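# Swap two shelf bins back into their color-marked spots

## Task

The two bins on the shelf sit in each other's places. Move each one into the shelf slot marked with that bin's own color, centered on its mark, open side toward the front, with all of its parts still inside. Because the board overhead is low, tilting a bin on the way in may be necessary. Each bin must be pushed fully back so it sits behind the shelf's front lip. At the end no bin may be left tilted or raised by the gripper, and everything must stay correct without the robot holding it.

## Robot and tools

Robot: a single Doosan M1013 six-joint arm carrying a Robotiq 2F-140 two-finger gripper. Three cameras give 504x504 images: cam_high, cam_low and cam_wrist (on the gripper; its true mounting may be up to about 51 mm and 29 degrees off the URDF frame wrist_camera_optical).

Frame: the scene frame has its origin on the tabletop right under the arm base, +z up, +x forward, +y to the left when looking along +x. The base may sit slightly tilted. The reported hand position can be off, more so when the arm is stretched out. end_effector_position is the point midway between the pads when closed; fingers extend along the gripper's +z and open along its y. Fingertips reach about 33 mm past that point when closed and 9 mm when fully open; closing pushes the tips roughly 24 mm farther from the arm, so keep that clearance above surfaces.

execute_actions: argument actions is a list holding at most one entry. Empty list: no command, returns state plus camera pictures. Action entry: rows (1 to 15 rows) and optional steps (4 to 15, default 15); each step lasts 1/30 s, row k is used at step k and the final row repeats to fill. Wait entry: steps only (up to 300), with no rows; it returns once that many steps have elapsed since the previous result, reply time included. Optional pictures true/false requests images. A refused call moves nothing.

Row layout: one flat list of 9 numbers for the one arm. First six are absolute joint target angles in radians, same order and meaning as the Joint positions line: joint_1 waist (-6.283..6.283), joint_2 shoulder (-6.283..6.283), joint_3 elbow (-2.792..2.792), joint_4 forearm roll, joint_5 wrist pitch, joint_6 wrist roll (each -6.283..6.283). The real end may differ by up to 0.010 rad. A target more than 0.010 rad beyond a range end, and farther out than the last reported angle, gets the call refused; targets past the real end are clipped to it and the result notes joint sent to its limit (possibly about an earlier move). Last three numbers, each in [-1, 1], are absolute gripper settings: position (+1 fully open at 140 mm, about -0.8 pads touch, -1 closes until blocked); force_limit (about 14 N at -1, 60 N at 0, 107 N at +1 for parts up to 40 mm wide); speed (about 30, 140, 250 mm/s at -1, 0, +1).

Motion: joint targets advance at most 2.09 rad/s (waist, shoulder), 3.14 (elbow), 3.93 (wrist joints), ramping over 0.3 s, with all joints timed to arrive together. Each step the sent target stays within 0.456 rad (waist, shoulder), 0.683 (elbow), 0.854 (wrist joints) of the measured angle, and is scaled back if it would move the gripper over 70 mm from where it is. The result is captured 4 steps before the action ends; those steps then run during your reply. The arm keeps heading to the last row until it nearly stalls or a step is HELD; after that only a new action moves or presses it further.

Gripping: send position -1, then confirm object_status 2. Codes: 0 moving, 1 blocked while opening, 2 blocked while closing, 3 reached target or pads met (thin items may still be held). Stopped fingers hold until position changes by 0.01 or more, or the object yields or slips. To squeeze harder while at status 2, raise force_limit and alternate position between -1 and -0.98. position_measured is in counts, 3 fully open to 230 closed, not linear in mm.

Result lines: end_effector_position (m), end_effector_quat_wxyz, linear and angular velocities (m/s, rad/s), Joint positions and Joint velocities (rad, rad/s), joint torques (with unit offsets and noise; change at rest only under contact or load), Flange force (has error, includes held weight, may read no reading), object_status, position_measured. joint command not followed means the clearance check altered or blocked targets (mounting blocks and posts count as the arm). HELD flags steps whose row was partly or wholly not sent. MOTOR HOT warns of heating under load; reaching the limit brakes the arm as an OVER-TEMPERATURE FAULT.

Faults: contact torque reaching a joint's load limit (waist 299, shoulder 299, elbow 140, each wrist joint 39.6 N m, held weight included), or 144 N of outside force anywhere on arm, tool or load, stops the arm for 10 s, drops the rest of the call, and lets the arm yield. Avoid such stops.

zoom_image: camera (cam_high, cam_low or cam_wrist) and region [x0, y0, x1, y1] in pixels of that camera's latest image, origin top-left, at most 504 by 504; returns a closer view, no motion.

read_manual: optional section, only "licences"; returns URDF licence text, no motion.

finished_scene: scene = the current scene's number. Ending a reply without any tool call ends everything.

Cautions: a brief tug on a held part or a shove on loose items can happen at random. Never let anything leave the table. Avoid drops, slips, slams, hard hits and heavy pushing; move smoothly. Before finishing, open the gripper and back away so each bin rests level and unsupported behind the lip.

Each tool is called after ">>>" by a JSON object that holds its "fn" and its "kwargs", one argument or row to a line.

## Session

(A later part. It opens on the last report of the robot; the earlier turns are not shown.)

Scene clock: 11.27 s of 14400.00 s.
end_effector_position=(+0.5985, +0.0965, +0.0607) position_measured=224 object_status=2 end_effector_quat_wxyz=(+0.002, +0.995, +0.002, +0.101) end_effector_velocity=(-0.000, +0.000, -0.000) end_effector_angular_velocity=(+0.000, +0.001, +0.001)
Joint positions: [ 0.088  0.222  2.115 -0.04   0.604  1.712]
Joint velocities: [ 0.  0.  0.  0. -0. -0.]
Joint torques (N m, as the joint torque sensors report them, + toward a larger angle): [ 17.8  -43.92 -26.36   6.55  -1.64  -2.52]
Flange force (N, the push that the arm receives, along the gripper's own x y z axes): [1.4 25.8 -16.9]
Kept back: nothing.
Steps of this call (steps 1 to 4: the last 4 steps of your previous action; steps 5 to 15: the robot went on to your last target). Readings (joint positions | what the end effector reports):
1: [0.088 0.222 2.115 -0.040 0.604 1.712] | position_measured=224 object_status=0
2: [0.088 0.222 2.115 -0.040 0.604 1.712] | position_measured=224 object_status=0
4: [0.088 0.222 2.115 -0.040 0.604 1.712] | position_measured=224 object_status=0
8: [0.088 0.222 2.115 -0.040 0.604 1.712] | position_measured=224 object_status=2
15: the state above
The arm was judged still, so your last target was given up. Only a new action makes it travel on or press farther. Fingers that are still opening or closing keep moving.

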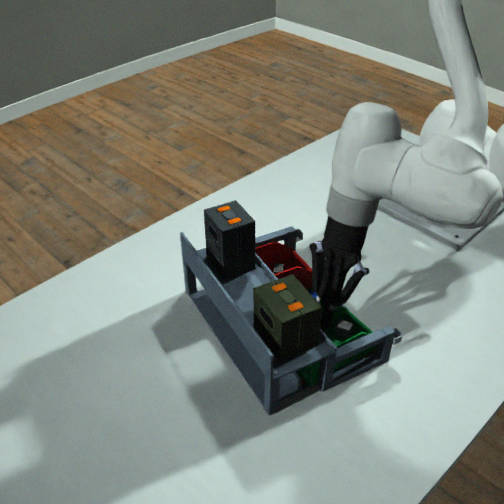

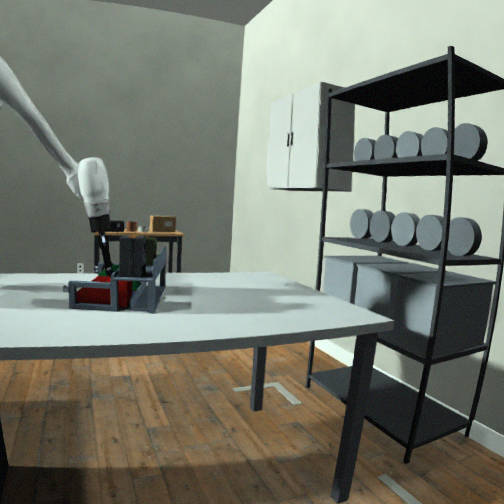

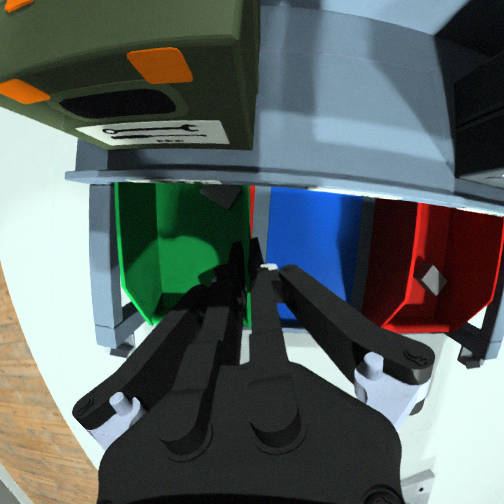

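>>> {"fn": "execute_actions", "kwargs": {
  "actions": [
    {"rows":[[0.088,0.219,2.115,-0.04,0.607,1.75,-1,0.5,-0.6],[0.088,0.219,2.115,-0.04,0.607,1.75,-1,0.5,-0.6],[0.088,0.219,2.115,-0.04,0.607,1.79,-1,0.5,-0.6]],"steps":15}
  ],
  "pictures": true
}}

Scene clock: 11.80 s of 14400.00 s.
end_effector_position=(+0.5978, +0.0966, +0.0622) position_measured=230 object_status=0 end_effector_quat_wxyz=(-0.002, +0.994, -0.036, +0.101) end_effector_velocity=(+0.001, +0.000, +0.001) end_effector_angular_velocity=(+0.001, -0.002, -0.001)
Joint positions: [ 0.088  0.219  2.115 -0.04   0.607  1.79 ]
Joint velocities: [ 0.    -0.    -0.002  0.    -0.     0.001]
Joint torques (N m, as the joint torque sensors report them, + toward a larger angle): [ -4.12 -54.04 -30.63   2.49  -0.39   0.26]
Flange force (N, the push that the arm receives, along the gripper's own x y z axes): [-0.2 -6.5 1.7]
Steps of this call (steps 1 to 5: nothing new was sent; steps 6 to 16: the first 11 steps of this action). Readings (joint positions | what the end effector reports):
6: [0.088 0.222 2.115 -0.040 0.604 1.712] | position_measured=224 object_status=2
7: [0.088 0.222 2.115 -0.040 0.604 1.718] | position_measured=224 object_status=2
9: [0.088 0.220 2.115 -0.040 0.607 1.757] | position_measured=225 object_status=2
13: [0.088 0.219 2.115 -0.040 0.607 1.790] | position_measured=230 object_status=0
16: the state above

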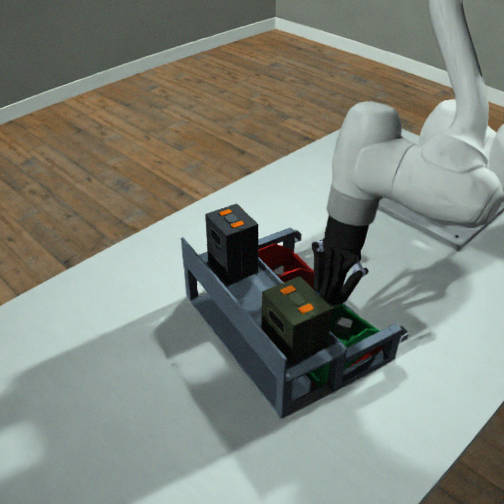

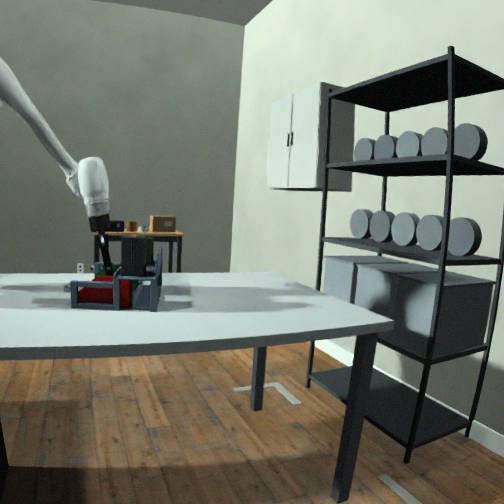

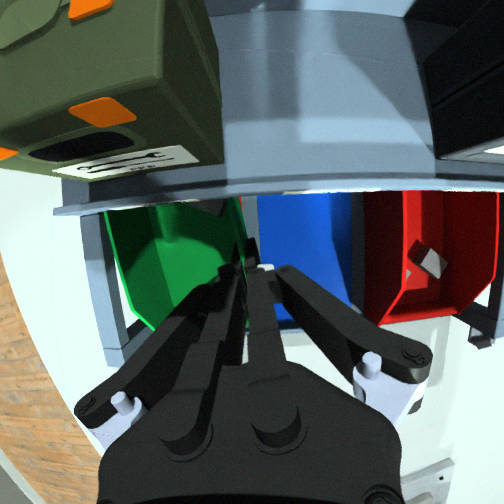

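>>> {"fn": "execute_actions", "kwargs": {
  "actions": [
    {"rows":[[0.088,0.219,2.115,-0.04,0.607,1.79,-0.45,0.5,0],[0.088,0.219,2.115,-0.04,0.607,1.79,-0.45,0.5,0],[0.088,0.219,2.115,-0.04,0.607,1.79,-0.45,0.5,0],[0.088,0.219,2.115,-0.04,0.607,1.79,-0.45,0.5,0],[0.088,0.219,2.115,-0.04,0.607,1.79,-0.45,0.5,0],[0.088,0.085,2.128,0,0.928,1.69,-0.3,0.5,0]],"steps":15}
  ]
}}

>>> {"fn": "execute_actions", "kwargs": {
  "actions": [
    {"steps":20}
  ],
  "pictures": true
}}

>>> {"fn": "zoom_image", "kwargs": {
  "camera": "cam_wrist",
  "region": [60, 40, 480, 300]
}}

>>> {"fn": "zoom_image", "kwargs": {
  "camera": "cam_high",
  "region": [240, 210, 420, 390]
}}

Scene clock: 12.37 s of 14400.00 s.
end_effector_position=(+0.5468, +0.0936, +0.0901) position_measured=167 object_status=0 end_effector_quat_wxyz=(+0.002, +0.998, -0.020, +0.051) end_effector_velocity=(-0.455, -0.018, +0.257) end_effector_angular_velocity=(-0.028, +0.865, +0.298)
Joint positions: [ 0.088  0.152  2.121 -0.02   0.768  1.74 ]
Joint velocities: [-0.    -0.596  0.056  0.175  1.395 -0.438]
Joint torques (N m, as the joint torque sensors report them, + toward a larger angle): [ -3.91 -34.15 -28.24   2.21   0.4   -0.07]
Flange force (N, the push that the arm receives, along the gripper's own x y z axes): [-2.9 -2.8 -4.4]
Steps of this call (steps 1 to 4: the last 4 steps of your previous action; steps 5 to 6: the robot went on to your last target; steps 7 to 17: the first 11 steps of this action). Readings (joint positions | what the end effector reports):
7: [0.088 0.219 2.115 -0.040 0.607 1.790] | position_measured=230 object_status=0
8: [0.088 0.219 2.115 -0.040 0.607 1.790] | position_measured=230 object_status=0
10: [0.088 0.219 2.115 -0.040 0.607 1.790] | position_measured=212 object_status=0
14: [0.088 0.208 2.116 -0.037 0.635 1.782] | position_measured=181 object_status=0
17: the state above

Scene clock: 13.03 s of 14400.00 s.
end_effector_position=(+0.4931, +0.0921, +0.1196) position_measured=167 object_status=3 end_effector_quat_wxyz=(+0.002, +1.000, -0.002, +0.001) end_effector_velocity=(-0.000, +0.000, -0.000) end_effector_angular_velocity=(-0.000, +0.000, +0.000)
Joint positions: [ 0.088  0.085  2.128 -0.     0.928  1.69 ]
Joint velocities: [ 0.     0.     0.     0.    -0.001 -0.   ]
Joint torques (N m, as the joint torque sensors report them, + toward a larger angle): [ -1.98 -43.48 -30.79   2.72   0.46  -0.04]
Flange force (N, the push that the arm receives, along the gripper's own x y z axes): [6.1 -4.9 0.3]
Kept back: nothing.
Steps of this call (steps 1 to 4: the last 4 steps of your previous action; steps 5 to 20: the robot went on to your last target). Readings (joint positions | what the end effector reports):
1: [0.088 0.132 2.123 -0.014 0.814 1.726] | position_measured=167 object_status=0
2: [0.088 0.114 2.125 -0.009 0.857 1.712] | position_measured=167 object_status=0
4: [0.088 0.090 2.127 -0.002 0.916 1.694] | position_measured=167 object_status=0
8: [0.088 0.085 2.128 -0.000 0.928 1.690] | position_measured=167 object_status=3
20: the state above

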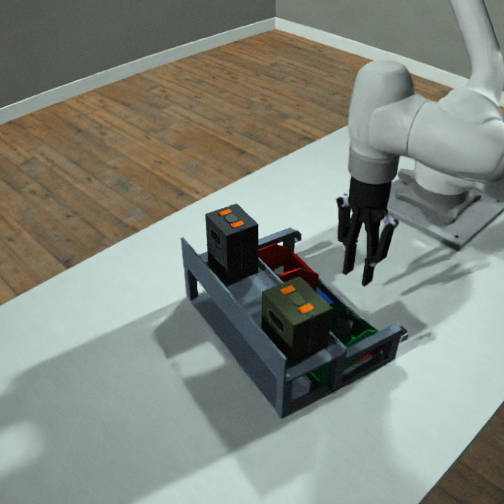

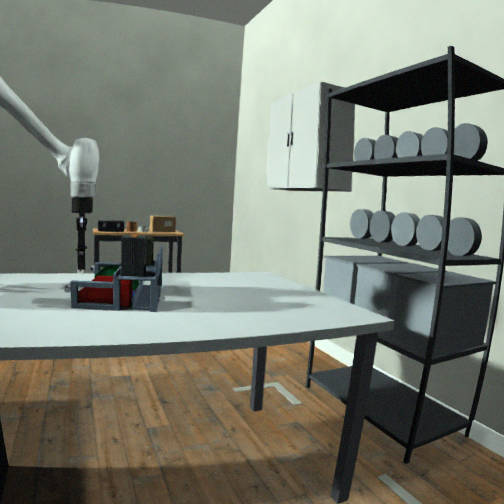

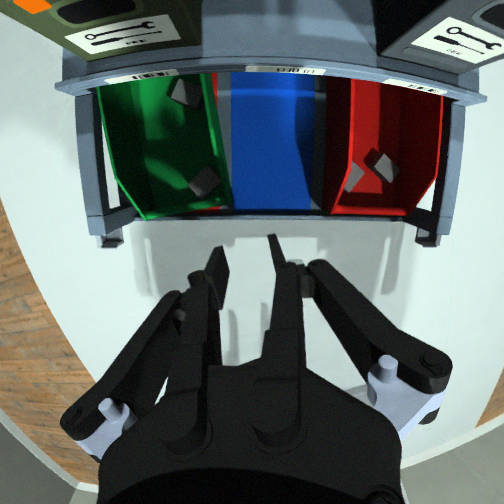

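Region (60, 40, 480, 300) of cam_wrist's 504x504 image, scaled by 1.200, with more detail than that image has; it fills the top 312 rows of this view, and the rest is white.

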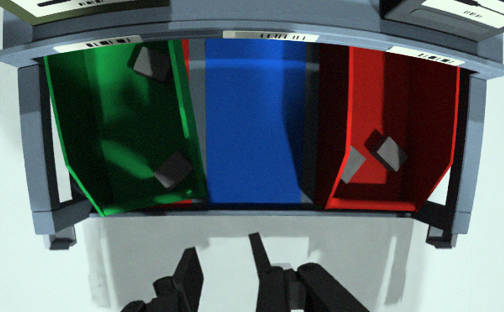

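Region (240, 210, 420, 390) of cam_high's 504x504 image, scaled by 2.800, with more detail than that image has.

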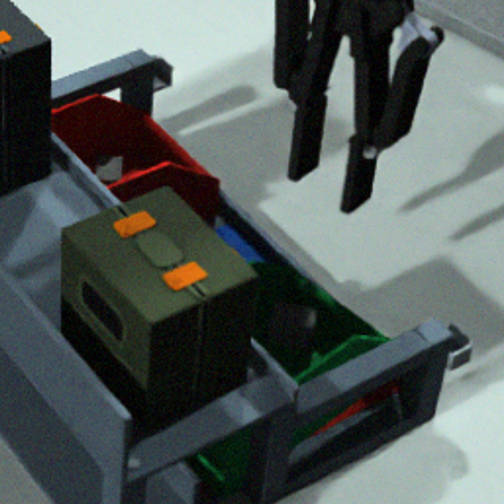

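>>> {"fn": "execute_actions", "kwargs": {
  "actions": [
    {"rows":[[0.104,0.15,2.075,-0.08,0.715,1.87,-0.55,0.5,0],[0.104,0.15,2.075,-0.08,0.715,1.87,-0.55,0.5,0],[0.104,0.15,2.075,-0.08,0.715,1.87,-0.55,0.5,0],[0.104,0.15,2.075,-0.08,0.715,1.87,-0.55,0.5,0],[0.104,0.15,2.075,-0.08,0.715,1.87,-0.55,0.5,0],[0.104,0.15,2.075,-0.08,0.715,1.87,-0.55,0.5,0],[0.104,0.15,2.075,-0.08,0.715,1.87,-0.55,0.5,0],[0.104,0.15,2.075,-0.08,0.715,1.87,-0.55,0.5,0],[0.104,0.15,2.075,-0.08,0.715,1.87,-0.55,0.5,0],[0.104,0.15,2.075,-0.08,0.715,1.87,-0.55,0.5,0],[0.104,0.15,2.075,-0.08,0.715,1.87,-0.55,0.5,0],[0.104,0.15,2.075,-0.08,0.715,1.87,-0.55,0.5,0],[0.102,0.18,2.088,-0.084,0.673,1.87,-0.55,0.5,0]],"steps":15}
  ]
}}

>>> {"fn": "execute_actions", "kwargs": {
  "actions": [
    {"steps":15}
  ],
  "pictures": true
}}

>>> {"fn": "zoom_image", "kwargs": {
  "camera": "cam_wrist",
  "region": [120, 120, 400, 320]
}}

Scene clock: 13.90 s of 14400.00 s.
end_effector_position=(+0.5955, +0.0962, +0.1168) position_measured=199 object_status=0 end_effector_quat_wxyz=(+0.009, +0.993, -0.056, +0.105) end_effector_velocity=(+0.001, +0.000, +0.000) end_effector_angular_velocity=(-0.000, -0.004, -0.002)
Joint positions: [ 0.104  0.15   2.075 -0.08   0.715  1.87 ]
Joint velocities: [ 0.     0.    -0.    -0.002 -0.004  0.003]
Joint torques (N m, as the joint torque sensors report them, + toward a larger angle): [ -4.47 -45.85 -31.55   2.61  -0.23   0.24]
Flange force (N, the push that the arm receives, along the gripper's own x y z axes): [-1.6 -6.1 -4.1]
Steps of this call (steps 1 to 15: the robot went on to your last target; steps 16 to 26: the first 11 steps of this action). Readings (joint positions | what the end effector reports):
16: [0.088 0.085 2.128 0.000 0.928 1.690] | position_measured=167 object_status=0
17: [0.088 0.087 2.126 -0.002 0.921 1.695] | position_measured=170 object_status=0
19: [0.093 0.104 2.112 -0.023 0.865 1.743] | position_measured=185 object_status=0
23: [0.103 0.147 2.078 -0.075 0.727 1.860] | position_measured=199 object_status=0
26: the state above

Scene clock: 14.40 s of 14400.00 s.
end_effector_position=(+0.5989, +0.0954, +0.0949) position_measured=199 object_status=3 end_effector_quat_wxyz=(+0.009, +0.993, -0.054, +0.104) end_effector_velocity=(-0.000, -0.000, +0.001) end_effector_angular_velocity=(+0.000, -0.001, +0.000)
Joint positions: [ 0.102  0.18   2.088 -0.084  0.673  1.87 ]
Joint velocities: [-0.    -0.001  0.    -0.     0.    -0.   ]
Joint torques (N m, as the joint torque sensors report them, + toward a larger angle): [ -0.18 -50.33 -30.22   2.56   0.24  -0.07]
Flange force (N, the push that the arm receives, along the gripper's own x y z axes): [2.4 -0.5 -0.7]
Kept back: nothing.
Steps of this call (steps 1 to 4: the last 4 steps of your previous action; steps 5 to 15: the robot went on to your last target). Readings (joint positions | what the end effector reports):
1: [0.104 0.150 2.075 -0.080 0.715 1.870] | position_measured=199 object_status=0
2: [0.104 0.150 2.075 -0.080 0.715 1.870] | position_measured=199 object_status=0
4: [0.103 0.164 2.082 -0.082 0.695 1.870] | position_measured=199 object_status=3
8: [0.102 0.180 2.088 -0.084 0.673 1.870] | position_measured=199 object_status=3
15: the state above

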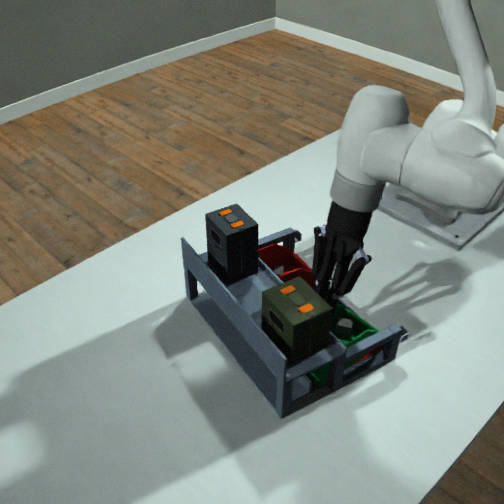

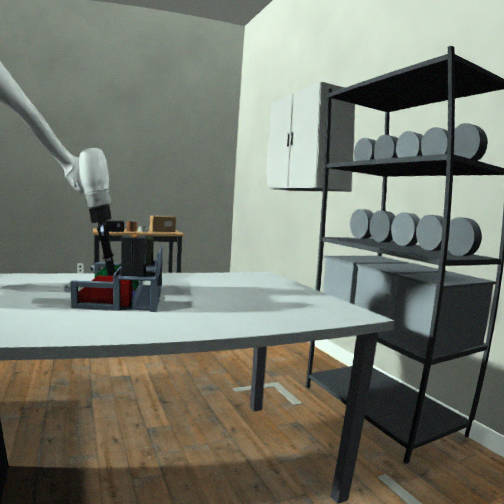

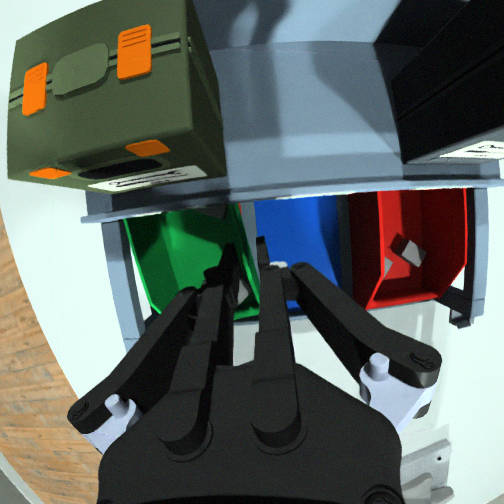

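Region (120, 120, 400, 320) of cam_wrist's 504x504 image, scaled by 1.800, with more detail than that image has; it fills the top 360 rows of this view, and the rest is white.

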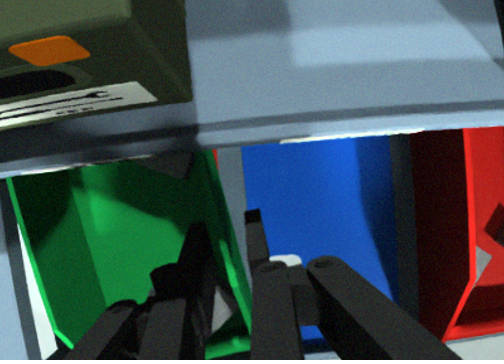

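>>> {"fn": "execute_actions", "kwargs": {
  "actions": [
    {"rows":[[0.102,0.195,2.093,-0.084,0.653,1.87,-0.55,0.3,-0.7],[0.102,0.21,2.098,-0.085,0.633,1.87,-0.55,0.3,-0.7],[0.102,0.228,2.104,-0.086,0.609,1.87,-0.55,0.3,-0.7]],"steps":12}
  ]
}}

>>> {"fn": "execute_actions", "kwargs": {
  "actions": [
    {"rows":[[0.102,0.228,2.104,-0.086,0.609,1.87,-1,0.3,-0.8]],"steps":15}
  ]
}}

>>> {"fn": "execute_actions", "kwargs": {
  "actions": [
    {"steps":15}
  ],
  "pictures": true
}}

>>> {"fn": "zoom_image", "kwargs": {
  "camera": "cam_wrist",
  "region": [60, 120, 400, 360]
}}

Scene clock: 14.80 s of 14400.00 s.
end_effector_position=(+0.6040, +0.0969, +0.0622) position_measured=199 object_status=3 end_effector_quat_wxyz=(+0.008, +0.993, -0.052, +0.104) end_effector_velocity=(+0.001, +0.000, -0.000) end_effector_angular_velocity=(+0.000, -0.002, -0.000)
Joint positions: [ 0.102  0.228  2.104 -0.086  0.609  1.87 ]
Joint velocities: [-0.     0.001 -0.001 -0.    -0.002  0.001]
Joint torques (N m, as the joint torque sensors report them, + toward a larger angle): [ -1.98 -49.76 -25.92   2.4   -0.18   0.41]
Flange force (N, the push that the arm receives, along the gripper's own x y z axes): [3.1 -2.2 -4.3]
Steps of this call (steps 1 to 4: the robot went on to your last target; steps 5 to 12: the first 8 steps of this action). Readings (joint positions | what the end effector reports):
5: [0.102 0.180 2.088 -0.084 0.673 1.870] | position_measured=199 object_status=3
6: [0.102 0.183 2.089 -0.084 0.668 1.870] | position_measured=199 object_status=3
8: [0.102 0.207 2.097 -0.084 0.636 1.870] | position_measured=199 object_status=3
12: the state above

Scene clock: 15.30 s of 14400.00 s.
end_effector_position=(+0.6042, +0.0970, +0.0623) position_measured=225 object_status=0 end_effector_quat_wxyz=(+0.008, +0.993, -0.052, +0.104) end_effector_velocity=(+0.002, +0.000, +0.001) end_effector_angular_velocity=(-0.000, -0.002, +0.001)
Joint positions: [ 0.102  0.228  2.104 -0.086  0.609  1.87 ]
Joint velocities: [-0.     0.001 -0.002 -0.001 -0.    -0.001]
Joint torques (N m, as the joint torque sensors report them, + toward a larger angle): [ -0.57 -49.74 -25.6    1.45   0.72  -0.15]
Flange force (N, the push that the arm receives, along the gripper's own x y z axes): [3.6 -0.9 -5.9]
Steps of this call (steps 1 to 4: the last 4 steps of your previous action; steps 5 to 15: the first 11 steps of this action). Readings (joint positions | what the end effector reports):
5: [0.102 0.228 2.104 -0.086 0.609 1.870] | position_measured=199 object_status=0
6: [0.102 0.228 2.104 -0.086 0.609 1.870] | position_measured=200 object_status=0
8: [0.102 0.228 2.104 -0.086 0.609 1.870] | position_measured=206 object_status=0
12: [0.102 0.228 2.104 -0.086 0.609 1.870] | position_measured=217 object_status=0
15: the state above

Scene clock: 15.80 s of 14400.00 s.
end_effector_position=(+0.6042, +0.0970, +0.0623) position_measured=230 object_status=3 end_effector_quat_wxyz=(+0.008, +0.993, -0.052, +0.104) end_effector_velocity=(+0.000, +0.000, +0.000) end_effector_angular_velocity=(+0.000, -0.000, -0.000)
Joint positions: [ 0.102  0.228  2.104 -0.086  0.609  1.87 ]
Joint velocities: [ 0.     0.    -0.001  0.     0.001 -0.   ]
Joint torques (N m, as the joint torque sensors report them, + toward a larger angle): [ -0.65 -48.09 -25.15   2.67   1.29  -0.01]
Flange force (N, the push that the arm receives, along the gripper's own x y z axes): [2.7 -0.7 -7.3]
Kept back: nothing.
Steps of this call (steps 1 to 4: the last 4 steps of your previous action; steps 5 to 15: the robot went on to your last target). Readings (joint positions | what the end effector reports):
1: [0.102 0.228 2.104 -0.086 0.609 1.870] | position_measured=228 object_status=0
2: [0.102 0.228 2.104 -0.086 0.609 1.870] | position_measured=230 object_status=0
4: [0.102 0.228 2.104 -0.086 0.609 1.870] | position_measured=230 object_status=0
8: [0.102 0.228 2.104 -0.086 0.609 1.870] | position_measured=230 object_status=3
15: the state above
The arm was judged still, so your last target was given up. Only a new action makes it travel on or press farther. Fingers that are still opening or closing keep moving.

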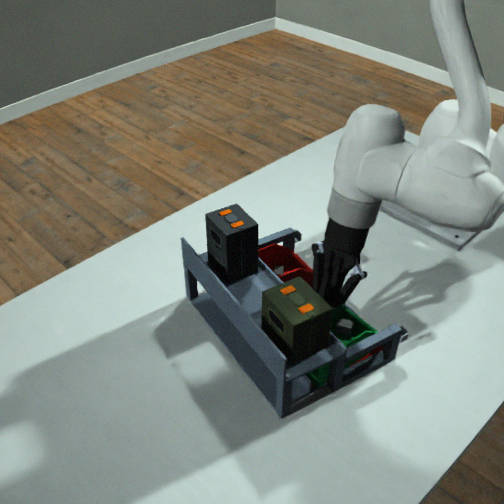

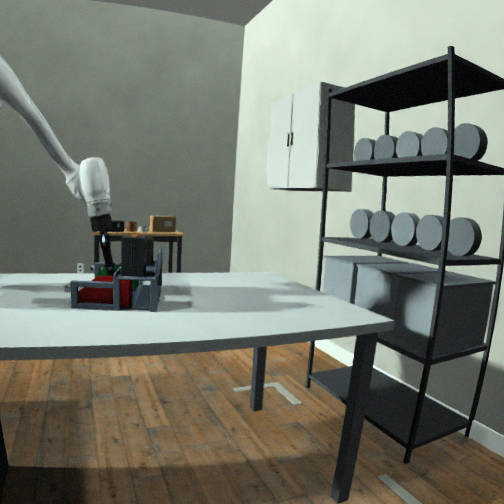

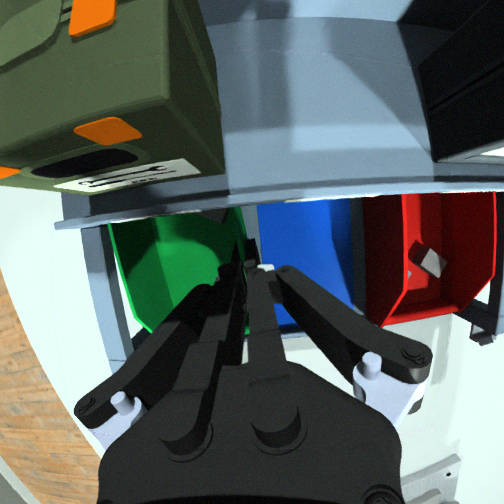

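Region (60, 120, 400, 360) of cam_wrist's 504x504 image, scaled by 1.482, with more detail than that image has; it fills the top 356 rows of this view, and the rest is white.

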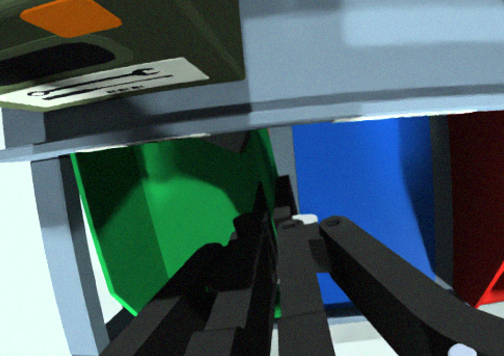

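>>> {"fn": "execute_actions", "kwargs": {
  "actions": [
    {"rows":[[0.098,0.237,2.08,-0.071,0.654,1.855,-1,0.3,0],[0.098,0.237,2.08,-0.071,0.654,1.855,-1,0.3,0],[0.098,0.237,2.08,-0.071,0.654,1.855,-1,0.3,0],[0.093,0.246,2.056,-0.056,0.70,1.84,-1,0.3,0],[0.093,0.246,2.056,-0.056,0.70,1.84,-1,0.3,0],[0.093,0.246,2.056,-0.056,0.70,1.84,-1,0.3,0],[0.089,0.255,2.032,-0.041,0.745,1.825,-1,0.3,0],[0.089,0.255,2.032,-0.041,0.745,1.825,-1,0.3,0],[0.089,0.255,2.032,-0.041,0.745,1.825,-1,0.3,0],[0.085,0.264,2.008,-0.026,0.79,1.81,-1,0.3,0]],"steps":15}
  ]
}}

>>> {"fn": "execute_actions", "kwargs": {
  "actions": [
    {"steps":10}
  ],
  "pictures": true
}}

>>> {"fn": "zoom_image", "kwargs": {
  "camera": "cam_high",
  "region": [240, 230, 420, 410]
}}

Scene clock: 16.43 s of 14400.00 s.
end_effector_position=(+0.6074, +0.0967, +0.0726) position_measured=230 object_status=3 end_effector_quat_wxyz=(+0.006, +0.997, -0.054, +0.053) end_effector_velocity=(+0.002, +0.008, +0.043) end_effector_angular_velocity=(+0.059, +0.393, +0.003)
Joint positions: [ 0.088  0.257  2.027 -0.038  0.756  1.822]
Joint velocities: [-0.046  0.108 -0.283  0.18   0.554 -0.185]
Joint torques (N m, as the joint torque sensors report them, + toward a larger angle): [ -8.8  -50.33 -38.87   3.99   0.77   0.19]
Flange force (N, the push that the arm receives, along the gripper's own x y z axes): [-2.0 -5.6 -1.8]
Steps of this call (steps 1 to 8: nothing new was sent; steps 9 to 19: the first 11 steps of this action). Readings (joint positions | what the end effector reports):
9: [0.102 0.228 2.104 -0.086 0.609 1.870] | position_measured=230 object_status=3
10: [0.102 0.229 2.101 -0.084 0.616 1.868] | position_measured=230 object_status=3
12: [0.099 0.236 2.082 -0.073 0.650 1.857] | position_measured=230 object_status=3
16: [0.092 0.248 2.051 -0.053 0.710 1.837] | position_measured=230 object_status=3
19: the state above

Scene clock: 16.77 s of 14400.00 s.
end_effector_position=(+0.6083, +0.0973, +0.0757) position_measured=230 object_status=3 end_effector_quat_wxyz=(+0.004, +0.998, -0.055, +0.041) end_effector_velocity=(-0.000, +0.000, -0.001) end_effector_angular_velocity=(-0.000, +0.002, +0.000)
Joint positions: [ 0.085  0.264  2.008 -0.026  0.79   1.81 ]
Joint velocities: [ 0.     0.001  0.     0.     0.001 -0.   ]
Joint torques (N m, as the joint torque sensors report them, + toward a larger angle): [ -1.55 -57.68 -32.01   2.95   0.46  -0.31]
Flange force (N, the push that the arm receives, along the gripper's own x y z axes): [-2.6 -2.1 0.0]
Kept back: nothing.
Steps of this call (steps 1 to 4: the last 4 steps of your previous action; steps 5 to 10: the robot went on to your last target). Readings (joint positions | what the end effector reports):
1: [0.086 0.261 2.016 -0.031 0.775 1.815] | position_measured=230 object_status=3
2: [0.085 0.263 2.010 -0.027 0.787 1.811] | position_measured=230 object_status=3
4: [0.085 0.264 2.008 -0.026 0.790 1.810] | position_measured=230 object_status=3
8: [0.085 0.264 2.008 -0.026 0.790 1.810] | position_measured=230 object_status=3
10: the state above

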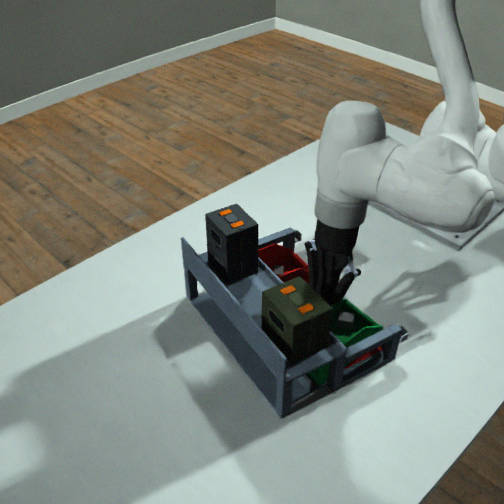

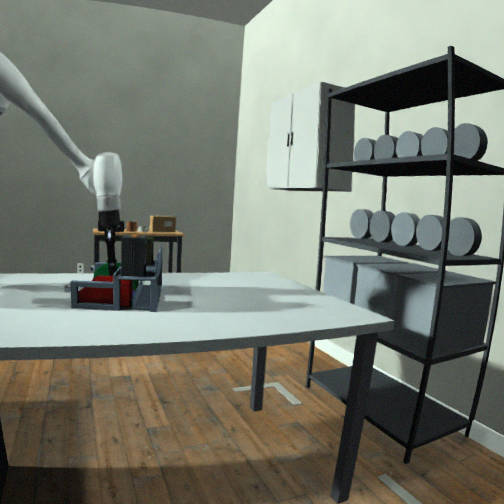

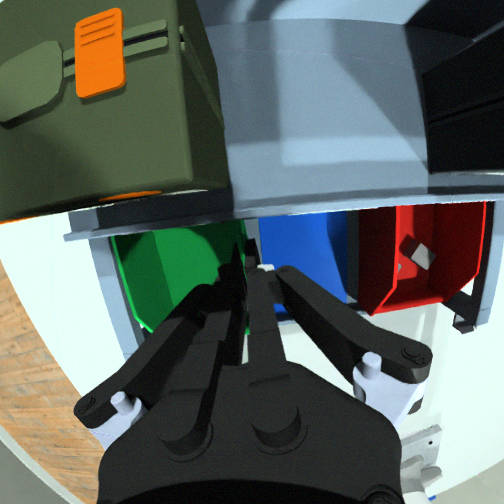

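Region (240, 230, 420, 410) of cam_high's 504x504 image, scaled by 2.800, with more detail than that image has.

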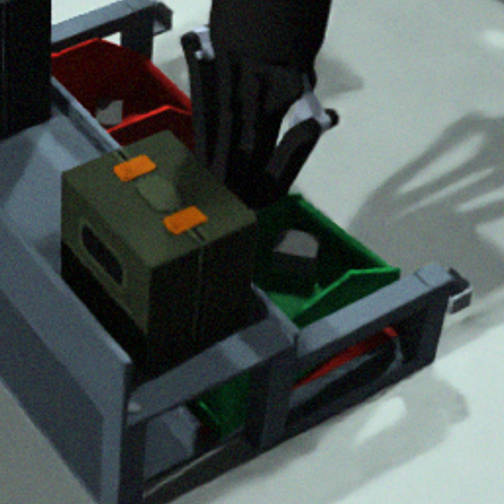

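>>> {"fn": "execute_actions", "kwargs": {
  "actions": [
    {"rows":[[0.089,0.249,2.025,-0.027,0.788,1.814,-1,0.3,0],[0.089,0.249,2.025,-0.027,0.788,1.814,-1,0.3,0],[0.089,0.249,2.025,-0.027,0.788,1.814,-1,0.3,0],[0.093,0.234,2.042,-0.028,0.786,1.818,-1,0.3,0],[0.093,0.234,2.042,-0.028,0.786,1.818,-1,0.3,0],[0.093,0.234,2.042,-0.028,0.786,1.818,-1,0.3,0],[0.097,0.22,2.058,-0.028,0.784,1.823,-1,0.3,0],[0.097,0.22,2.058,-0.028,0.784,1.823,-1,0.3,0],[0.097,0.22,2.058,-0.028,0.784,1.823,-1,0.3,0],[0.101,0.205,2.075,-0.029,0.782,1.827,-1,0.3,0]],"steps":15}
  ]
}}

>>> {"fn": "execute_actions", "kwargs": {
  "actions": [
    {"steps":8}
  ],
  "pictures": true
}}

>>> {"fn": "zoom_image", "kwargs": {
  "camera": "cam_low",
  "region": [40, 210, 200, 330]
}}

Scene clock: 17.37 s of 14400.00 s.
end_effector_position=(+0.5762, +0.1009, +0.0800) position_measured=230 object_status=3 end_effector_quat_wxyz=(+0.004, +0.998, -0.054, +0.042) end_effector_velocity=(-0.139, +0.010, +0.012) end_effector_angular_velocity=(-0.005, +0.002, +0.002)
Joint positions: [ 0.098  0.216  2.062 -0.028  0.783  1.824]
Joint velocities: [ 0.051 -0.2    0.235 -0.013 -0.031  0.058]
Joint torques (N m, as the joint torque sensors report them, + toward a larger angle): [  7.45 -79.92 -21.64   2.08   1.14  -0.21]
Flange force (N, the push that the arm receives, along the gripper's own x y z axes): [1.4 -5.1 2.2]
Steps of this call (steps 1 to 7: the robot went on to your last target; steps 8 to 18: the first 11 steps of this action). Readings (joint positions | what the end effector reports):
8: [0.085 0.264 2.008 -0.026 0.790 1.810] | position_measured=230 object_status=3
9: [0.086 0.261 2.012 -0.026 0.790 1.810] | position_measured=230 object_status=3
11: [0.089 0.250 2.024 -0.027 0.788 1.813] | position_measured=230 object_status=3
15: [0.094 0.230 2.046 -0.028 0.785 1.819] | position_measured=230 object_status=3
18: the state above

Scene clock: 17.63 s of 14400.00 s.
end_effector_position=(+0.5686, +0.1015, +0.0808) position_measured=230 object_status=3 end_effector_quat_wxyz=(+0.004, +0.998, -0.054, +0.042) end_effector_velocity=(-0.001, -0.000, -0.000) end_effector_angular_velocity=(+0.000, -0.000, -0.000)
Joint positions: [ 0.101  0.205  2.075 -0.029  0.782  1.827]
Joint velocities: [-0.    -0.001  0.001  0.    -0.001  0.   ]
Joint torques (N m, as the joint torque sensors report them, + toward a larger angle): [ -0.57 -53.65 -31.08   2.66   0.25   0.04]
Flange force (N, the push that the arm receives, along the gripper's own x y z axes): [1.8 -1.1 1.2]
Kept back: nothing.
Steps of this call (steps 1 to 4: the last 4 steps of your previous action; steps 5 to 8: the robot went on to your last target). Readings (joint positions | what the end effector reports):
1: [0.100 0.209 2.071 -0.029 0.783 1.826] | position_measured=230 object_status=3
2: [0.101 0.205 2.074 -0.029 0.782 1.827] | position_measured=230 object_status=3
4: [0.101 0.205 2.075 -0.029 0.782 1.827] | position_measured=230 object_status=3
8: the state above

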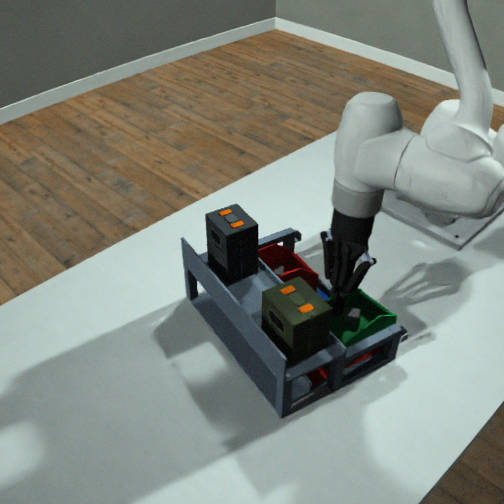

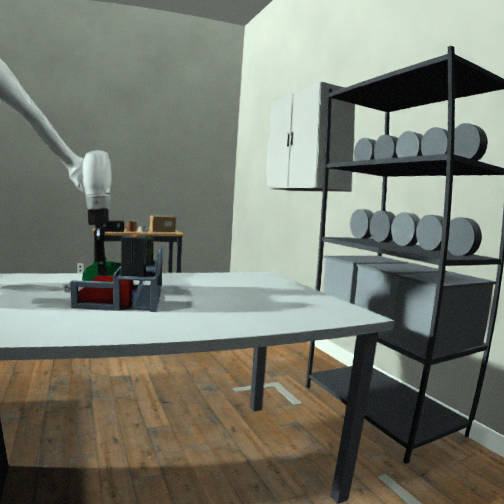

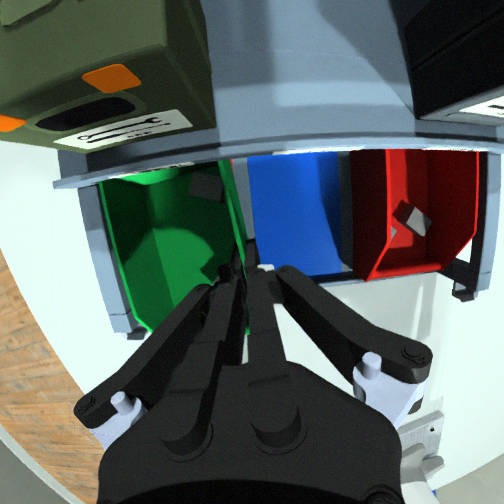

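Region (40, 210, 200, 330) of cam_low's 504x504 image, scaled by 3.150, with more detail than that image has; it fills the top 378 rows of this view, and the rest is white.

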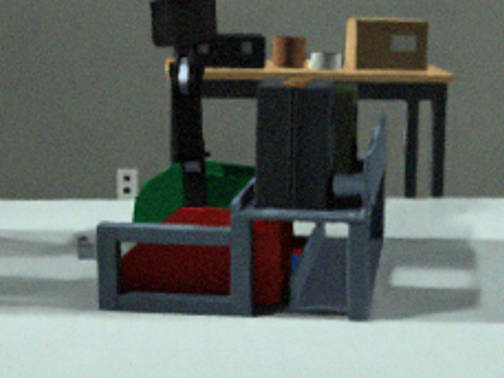

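>>> {"fn": "execute_actions", "kwargs": {
  "actions": [
    {"rows":[[0.107,0.18,2.099,-0.03,0.783,1.833,-1,0.3,0],[0.107,0.18,2.099,-0.03,0.783,1.833,-1,0.3,0],[0.107,0.18,2.099,-0.03,0.783,1.833,-1,0.3,0],[0.113,0.155,2.121,-0.031,0.786,1.84,-1,0.3,0],[0.113,0.155,2.121,-0.031,0.786,1.84,-1,0.3,0],[0.113,0.155,2.121,-0.031,0.786,1.84,-1,0.3,0],[0.13,0.1,2.17,-0.032,0.792,1.858,-1,0.3,0],[0.13,0.1,2.17,-0.032,0.792,1.858,-1,0.3,0],[0.13,0.1,2.17,-0.032,0.792,1.858,-1,0.3,0],[0.15,0.048,2.22,-0.033,0.794,1.88,-1,0.3,0],[0.15,0.048,2.22,-0.033,0.794,1.88,-1,0.3,0],[0.15,0.048,2.22,-0.033,0.794,1.88,-1,0.3,0],[0.174,-0.001,2.266,-0.034,0.796,1.905,-1,0.3,0]],"steps":15}
  ]
}}

>>> {"fn": "execute_actions", "kwargs": {
  "actions": [
    {"steps":12}
  ],
  "pictures": true
}}

Scene clock: 18.33 s of 14400.00 s.
end_effector_position=(+0.5050, +0.1079, +0.0948) position_measured=230 object_status=3 end_effector_quat_wxyz=(+0.004, +0.998, -0.054, +0.042) end_effector_velocity=(-0.384, +0.050, +0.056) end_effector_angular_velocity=(+0.013, -0.014, -0.013)
Joint positions: [ 0.13   0.099  2.171 -0.032  0.791  1.859]
Joint velocities: [ 0.217 -0.624  0.581 -0.01   0.033  0.237]
Joint torques (N m, as the joint torque sensors report them, + toward a larger angle): [  9.66 -69.46 -22.54   1.75   0.82  -0.27]
Flange force (N, the push that the arm receives, along the gripper's own x y z axes): [14.3 -1.2 11.1]
Steps of this call (steps 1 to 10: the robot went on to your last target; steps 11 to 21: the first 11 steps of this action). Readings (joint positions | what the end effector reports):
11: [0.101 0.205 2.075 -0.029 0.782 1.827] | position_measured=230 object_status=3
12: [0.102 0.201 2.079 -0.029 0.782 1.828] | position_measured=230 object_status=3
14: [0.106 0.183 2.097 -0.030 0.783 1.832] | position_measured=230 object_status=3
18: [0.115 0.149 2.126 -0.031 0.786 1.842] | position_measured=230 object_status=3
21: the state above

Scene clock: 18.73 s of 14400.00 s.
end_effector_position=(+0.4413, +0.1173, +0.1001) position_measured=230 object_status=3 end_effector_quat_wxyz=(+0.003, +0.998, -0.055, +0.043) end_effector_velocity=(-0.000, -0.000, -0.000) end_effector_angular_velocity=(+0.000, -0.000, -0.000)
Joint positions: [ 0.174 -0.001  2.266 -0.034  0.796  1.905]
Joint velocities: [-0.    -0.     0.001  0.    -0.001  0.   ]
Joint torques (N m, as the joint torque sensors report them, + toward a larger angle): [ -1.3  -30.8  -32.15   2.68  -0.07  -0.05]
Flange force (N, the push that the arm receives, along the gripper's own x y z axes): [-2.8 -1.8 -2.0]
Kept back: nothing.
Steps of this call (steps 1 to 4: the last 4 steps of your previous action; steps 5 to 12: the robot went on to your last target). Readings (joint positions | what the end effector reports):
1: [0.138 0.078 2.191 -0.032 0.793 1.867] | position_measured=230 object_status=3
2: [0.145 0.061 2.208 -0.033 0.794 1.874] | position_measured=230 object_status=3
4: [0.161 0.025 2.242 -0.033 0.795 1.892] | position_measured=230 object_status=3
8: [0.174 -0.001 2.266 -0.034 0.796 1.905] | position_measured=230 object_status=3
12: the state above

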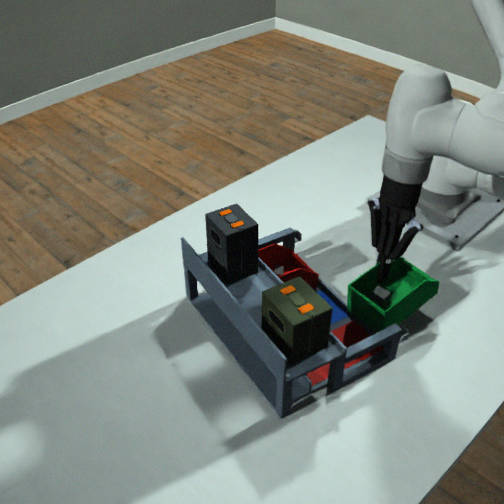

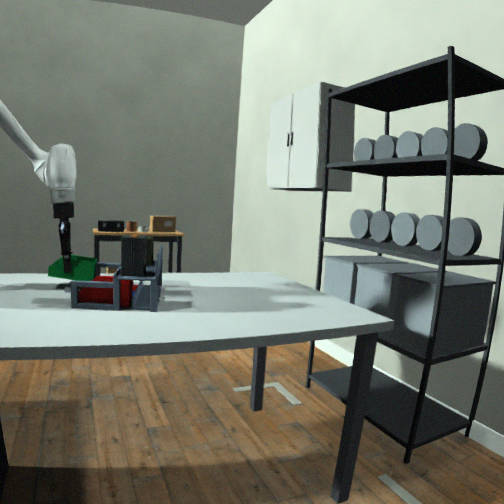

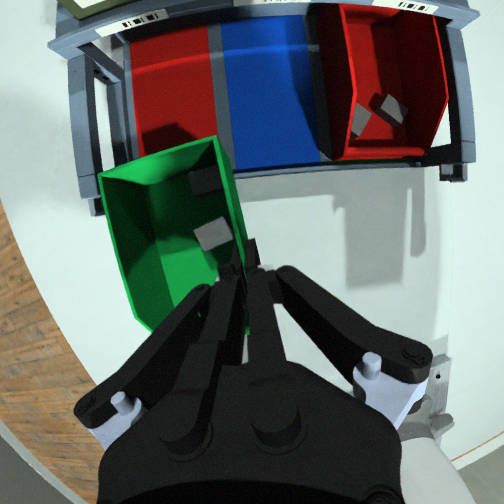

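>>> {"fn": "execute_actions", "kwargs": {
  "actions": [
    {"rows":[[0.241,-0.107,2.392,-0.12,0.656,2.03,-1,0.3,0]],"steps":14}
  ]
}}

>>> {"fn": "execute_actions", "kwargs": {
  "actions": [
    {"rows":[[0.241,-0.09,2.402,-0.125,0.63,2.035,-1,0.3,0],[0.241,-0.09,2.402,-0.125,0.63,2.035,-1,0.3,0],[0.241,-0.075,2.411,-0.13,0.605,2.04,-1,0.3,0],[0.241,-0.075,2.411,-0.13,0.605,2.04,-1,0.3,0],[0.241,-0.06,2.42,-0.134,0.581,2.045,-1,0.3,0],[0.241,-0.06,2.42,-0.134,0.581,2.045,-1,0.3,0],[0.241,-0.045,2.429,-0.138,0.558,2.05,-1,0.3,0]],"steps":15}
  ]
}}

>>> {"fn": "execute_actions", "kwargs": {
  "actions": [
    {"steps":6}
  ],
  "pictures": true
}}

>>> {"fn": "zoom_image", "kwargs": {
  "camera": "cam_low",
  "region": [10, 220, 170, 330]
}}

Scene clock: 19.43 s of 14400.00 s.
end_effector_position=(+0.4057, +0.1225, +0.0947) position_measured=230 object_status=3 end_effector_quat_wxyz=(+0.004, +0.993, -0.051, +0.109) end_effector_velocity=(+0.001, -0.000, +0.000) end_effector_angular_velocity=(-0.002, -0.002, -0.000)
Joint positions: [ 0.241 -0.107  2.392 -0.12   0.656  2.03 ]
Joint velocities: [-0.     0.    -0.001 -0.003 -0.     0.002]
Joint torques (N m, as the joint torque sensors report them, + toward a larger angle): [ -2.58 -19.96 -30.03   2.65  -0.25   0.01]
Flange force (N, the push that the arm receives, along the gripper's own x y z axes): [-2.1 -6.2 -1.6]
Steps of this call (steps 1 to 11: the robot went on to your last target; steps 12 to 21: the first 10 steps of this action). Readings (joint positions | what the end effector reports):
12: [0.174 -0.001 2.266 -0.034 0.796 1.905] | position_measured=230 object_status=3
13: [0.176 -0.004 2.270 -0.037 0.791 1.910] | position_measured=230 object_status=3
15: [0.195 -0.034 2.306 -0.061 0.751 1.945] | position_measured=230 object_status=3
19: [0.240 -0.106 2.390 -0.119 0.659 2.028] | position_measured=230 object_status=3
21: the state above

Scene clock: 19.93 s of 14400.00 s.
end_effector_position=(+0.4055, +0.1223, +0.0575) position_measured=230 object_status=3 end_effector_quat_wxyz=(+0.005, +0.993, -0.050, +0.108) end_effector_velocity=(+0.003, +0.001, +0.000) end_effector_angular_velocity=(+0.004, -0.011, -0.000)
Joint positions: [ 0.241 -0.045  2.429 -0.138  0.558  2.05 ]
Joint velocities: [ 0.     0.001  0.    -0.001 -0.012  0.002]
Joint torques (N m, as the joint torque sensors report them, + toward a larger angle): [ -1.69 -33.83 -29.15   2.66  -0.31   0.14]
Flange force (N, the push that the arm receives, along the gripper's own x y z axes): [5.0 -9.7 11.2]
Steps of this call (steps 1 to 4: the last 4 steps of your previous action; steps 5 to 15: the first 11 steps of this action). Readings (joint positions | what the end effector reports):
5: [0.241 -0.107 2.392 -0.120 0.656 2.030] | position_measured=230 object_status=3
6: [0.241 -0.104 2.394 -0.121 0.650 2.031] | position_measured=230 object_status=3
8: [0.241 -0.087 2.404 -0.126 0.624 2.036] | position_measured=230 object_status=3
12: [0.241 -0.056 2.422 -0.135 0.574 2.046] | position_measured=230 object_status=3
15: the state above

Scene clock: 20.13 s of 14400.00 s.
end_effector_position=(+0.4055, +0.1223, +0.0575) position_measured=230 object_status=3 end_effector_quat_wxyz=(+0.005, +0.993, -0.050, +0.108) end_effector_velocity=(+0.000, +0.000, +0.000) end_effector_angular_velocity=(+0.000, -0.000, -0.001)
Joint positions: [ 0.241 -0.045  2.429 -0.138  0.558  2.05 ]
Joint velocities: [-0. -0.  0.  0. -0.  0.]
Joint torques (N m, as the joint torque sensors report them, + toward a larger angle): [ -1.99 -25.   -28.62   2.17  -0.32  -0.05]
Flange force (N, the push that the arm receives, along the gripper's own x y z axes): [-0.7 -5.3 1.4]
Kept back: nothing.
Steps of this call (steps 1 to 4: the last 4 steps of your previous action; steps 5 to 6: the robot went on to your last target). Readings (joint positions | what the end effector reports):
1: [0.241 -0.045 2.429 -0.138 0.558 2.050] | position_measured=230 object_status=3
2: [0.241 -0.045 2.429 -0.138 0.558 2.050] | position_measured=230 object_status=3
4: [0.241 -0.045 2.429 -0.138 0.558 2.050] | position_measured=230 object_status=3
6: the state above

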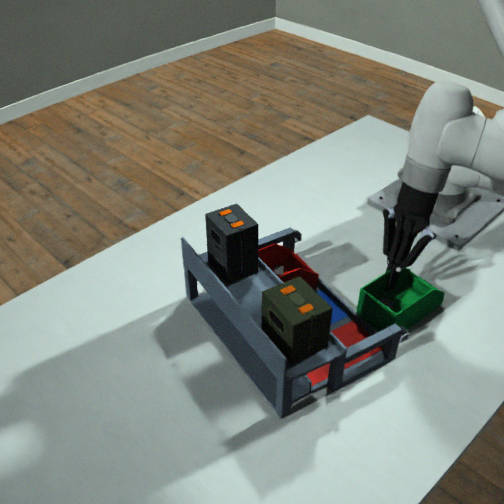

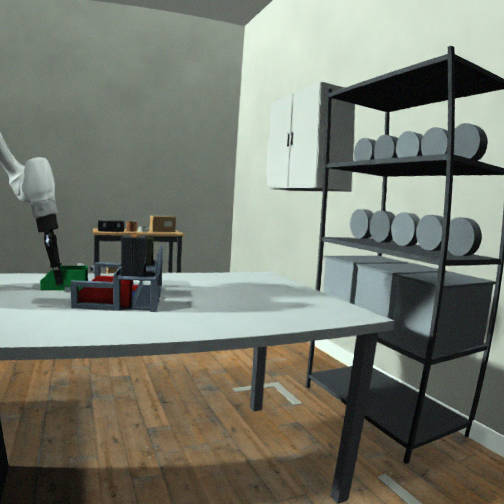

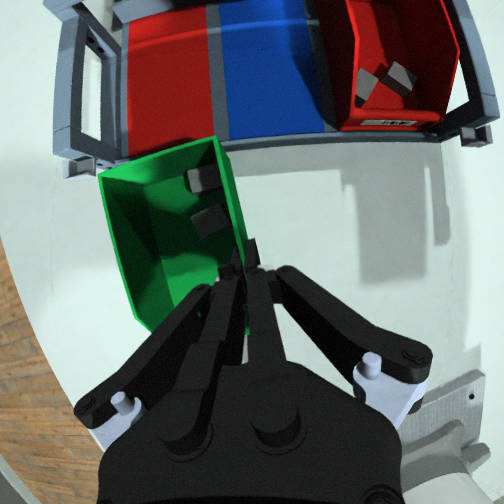

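Region (10, 220, 170, 330) of cam_low's 504x504 image, scaled by 3.150, with more detail than that image has; it fills the top 346 rows of this view, and the rest is white.

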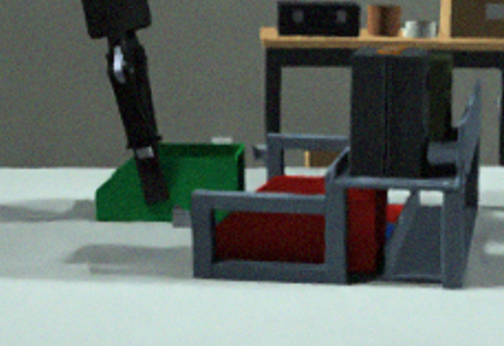

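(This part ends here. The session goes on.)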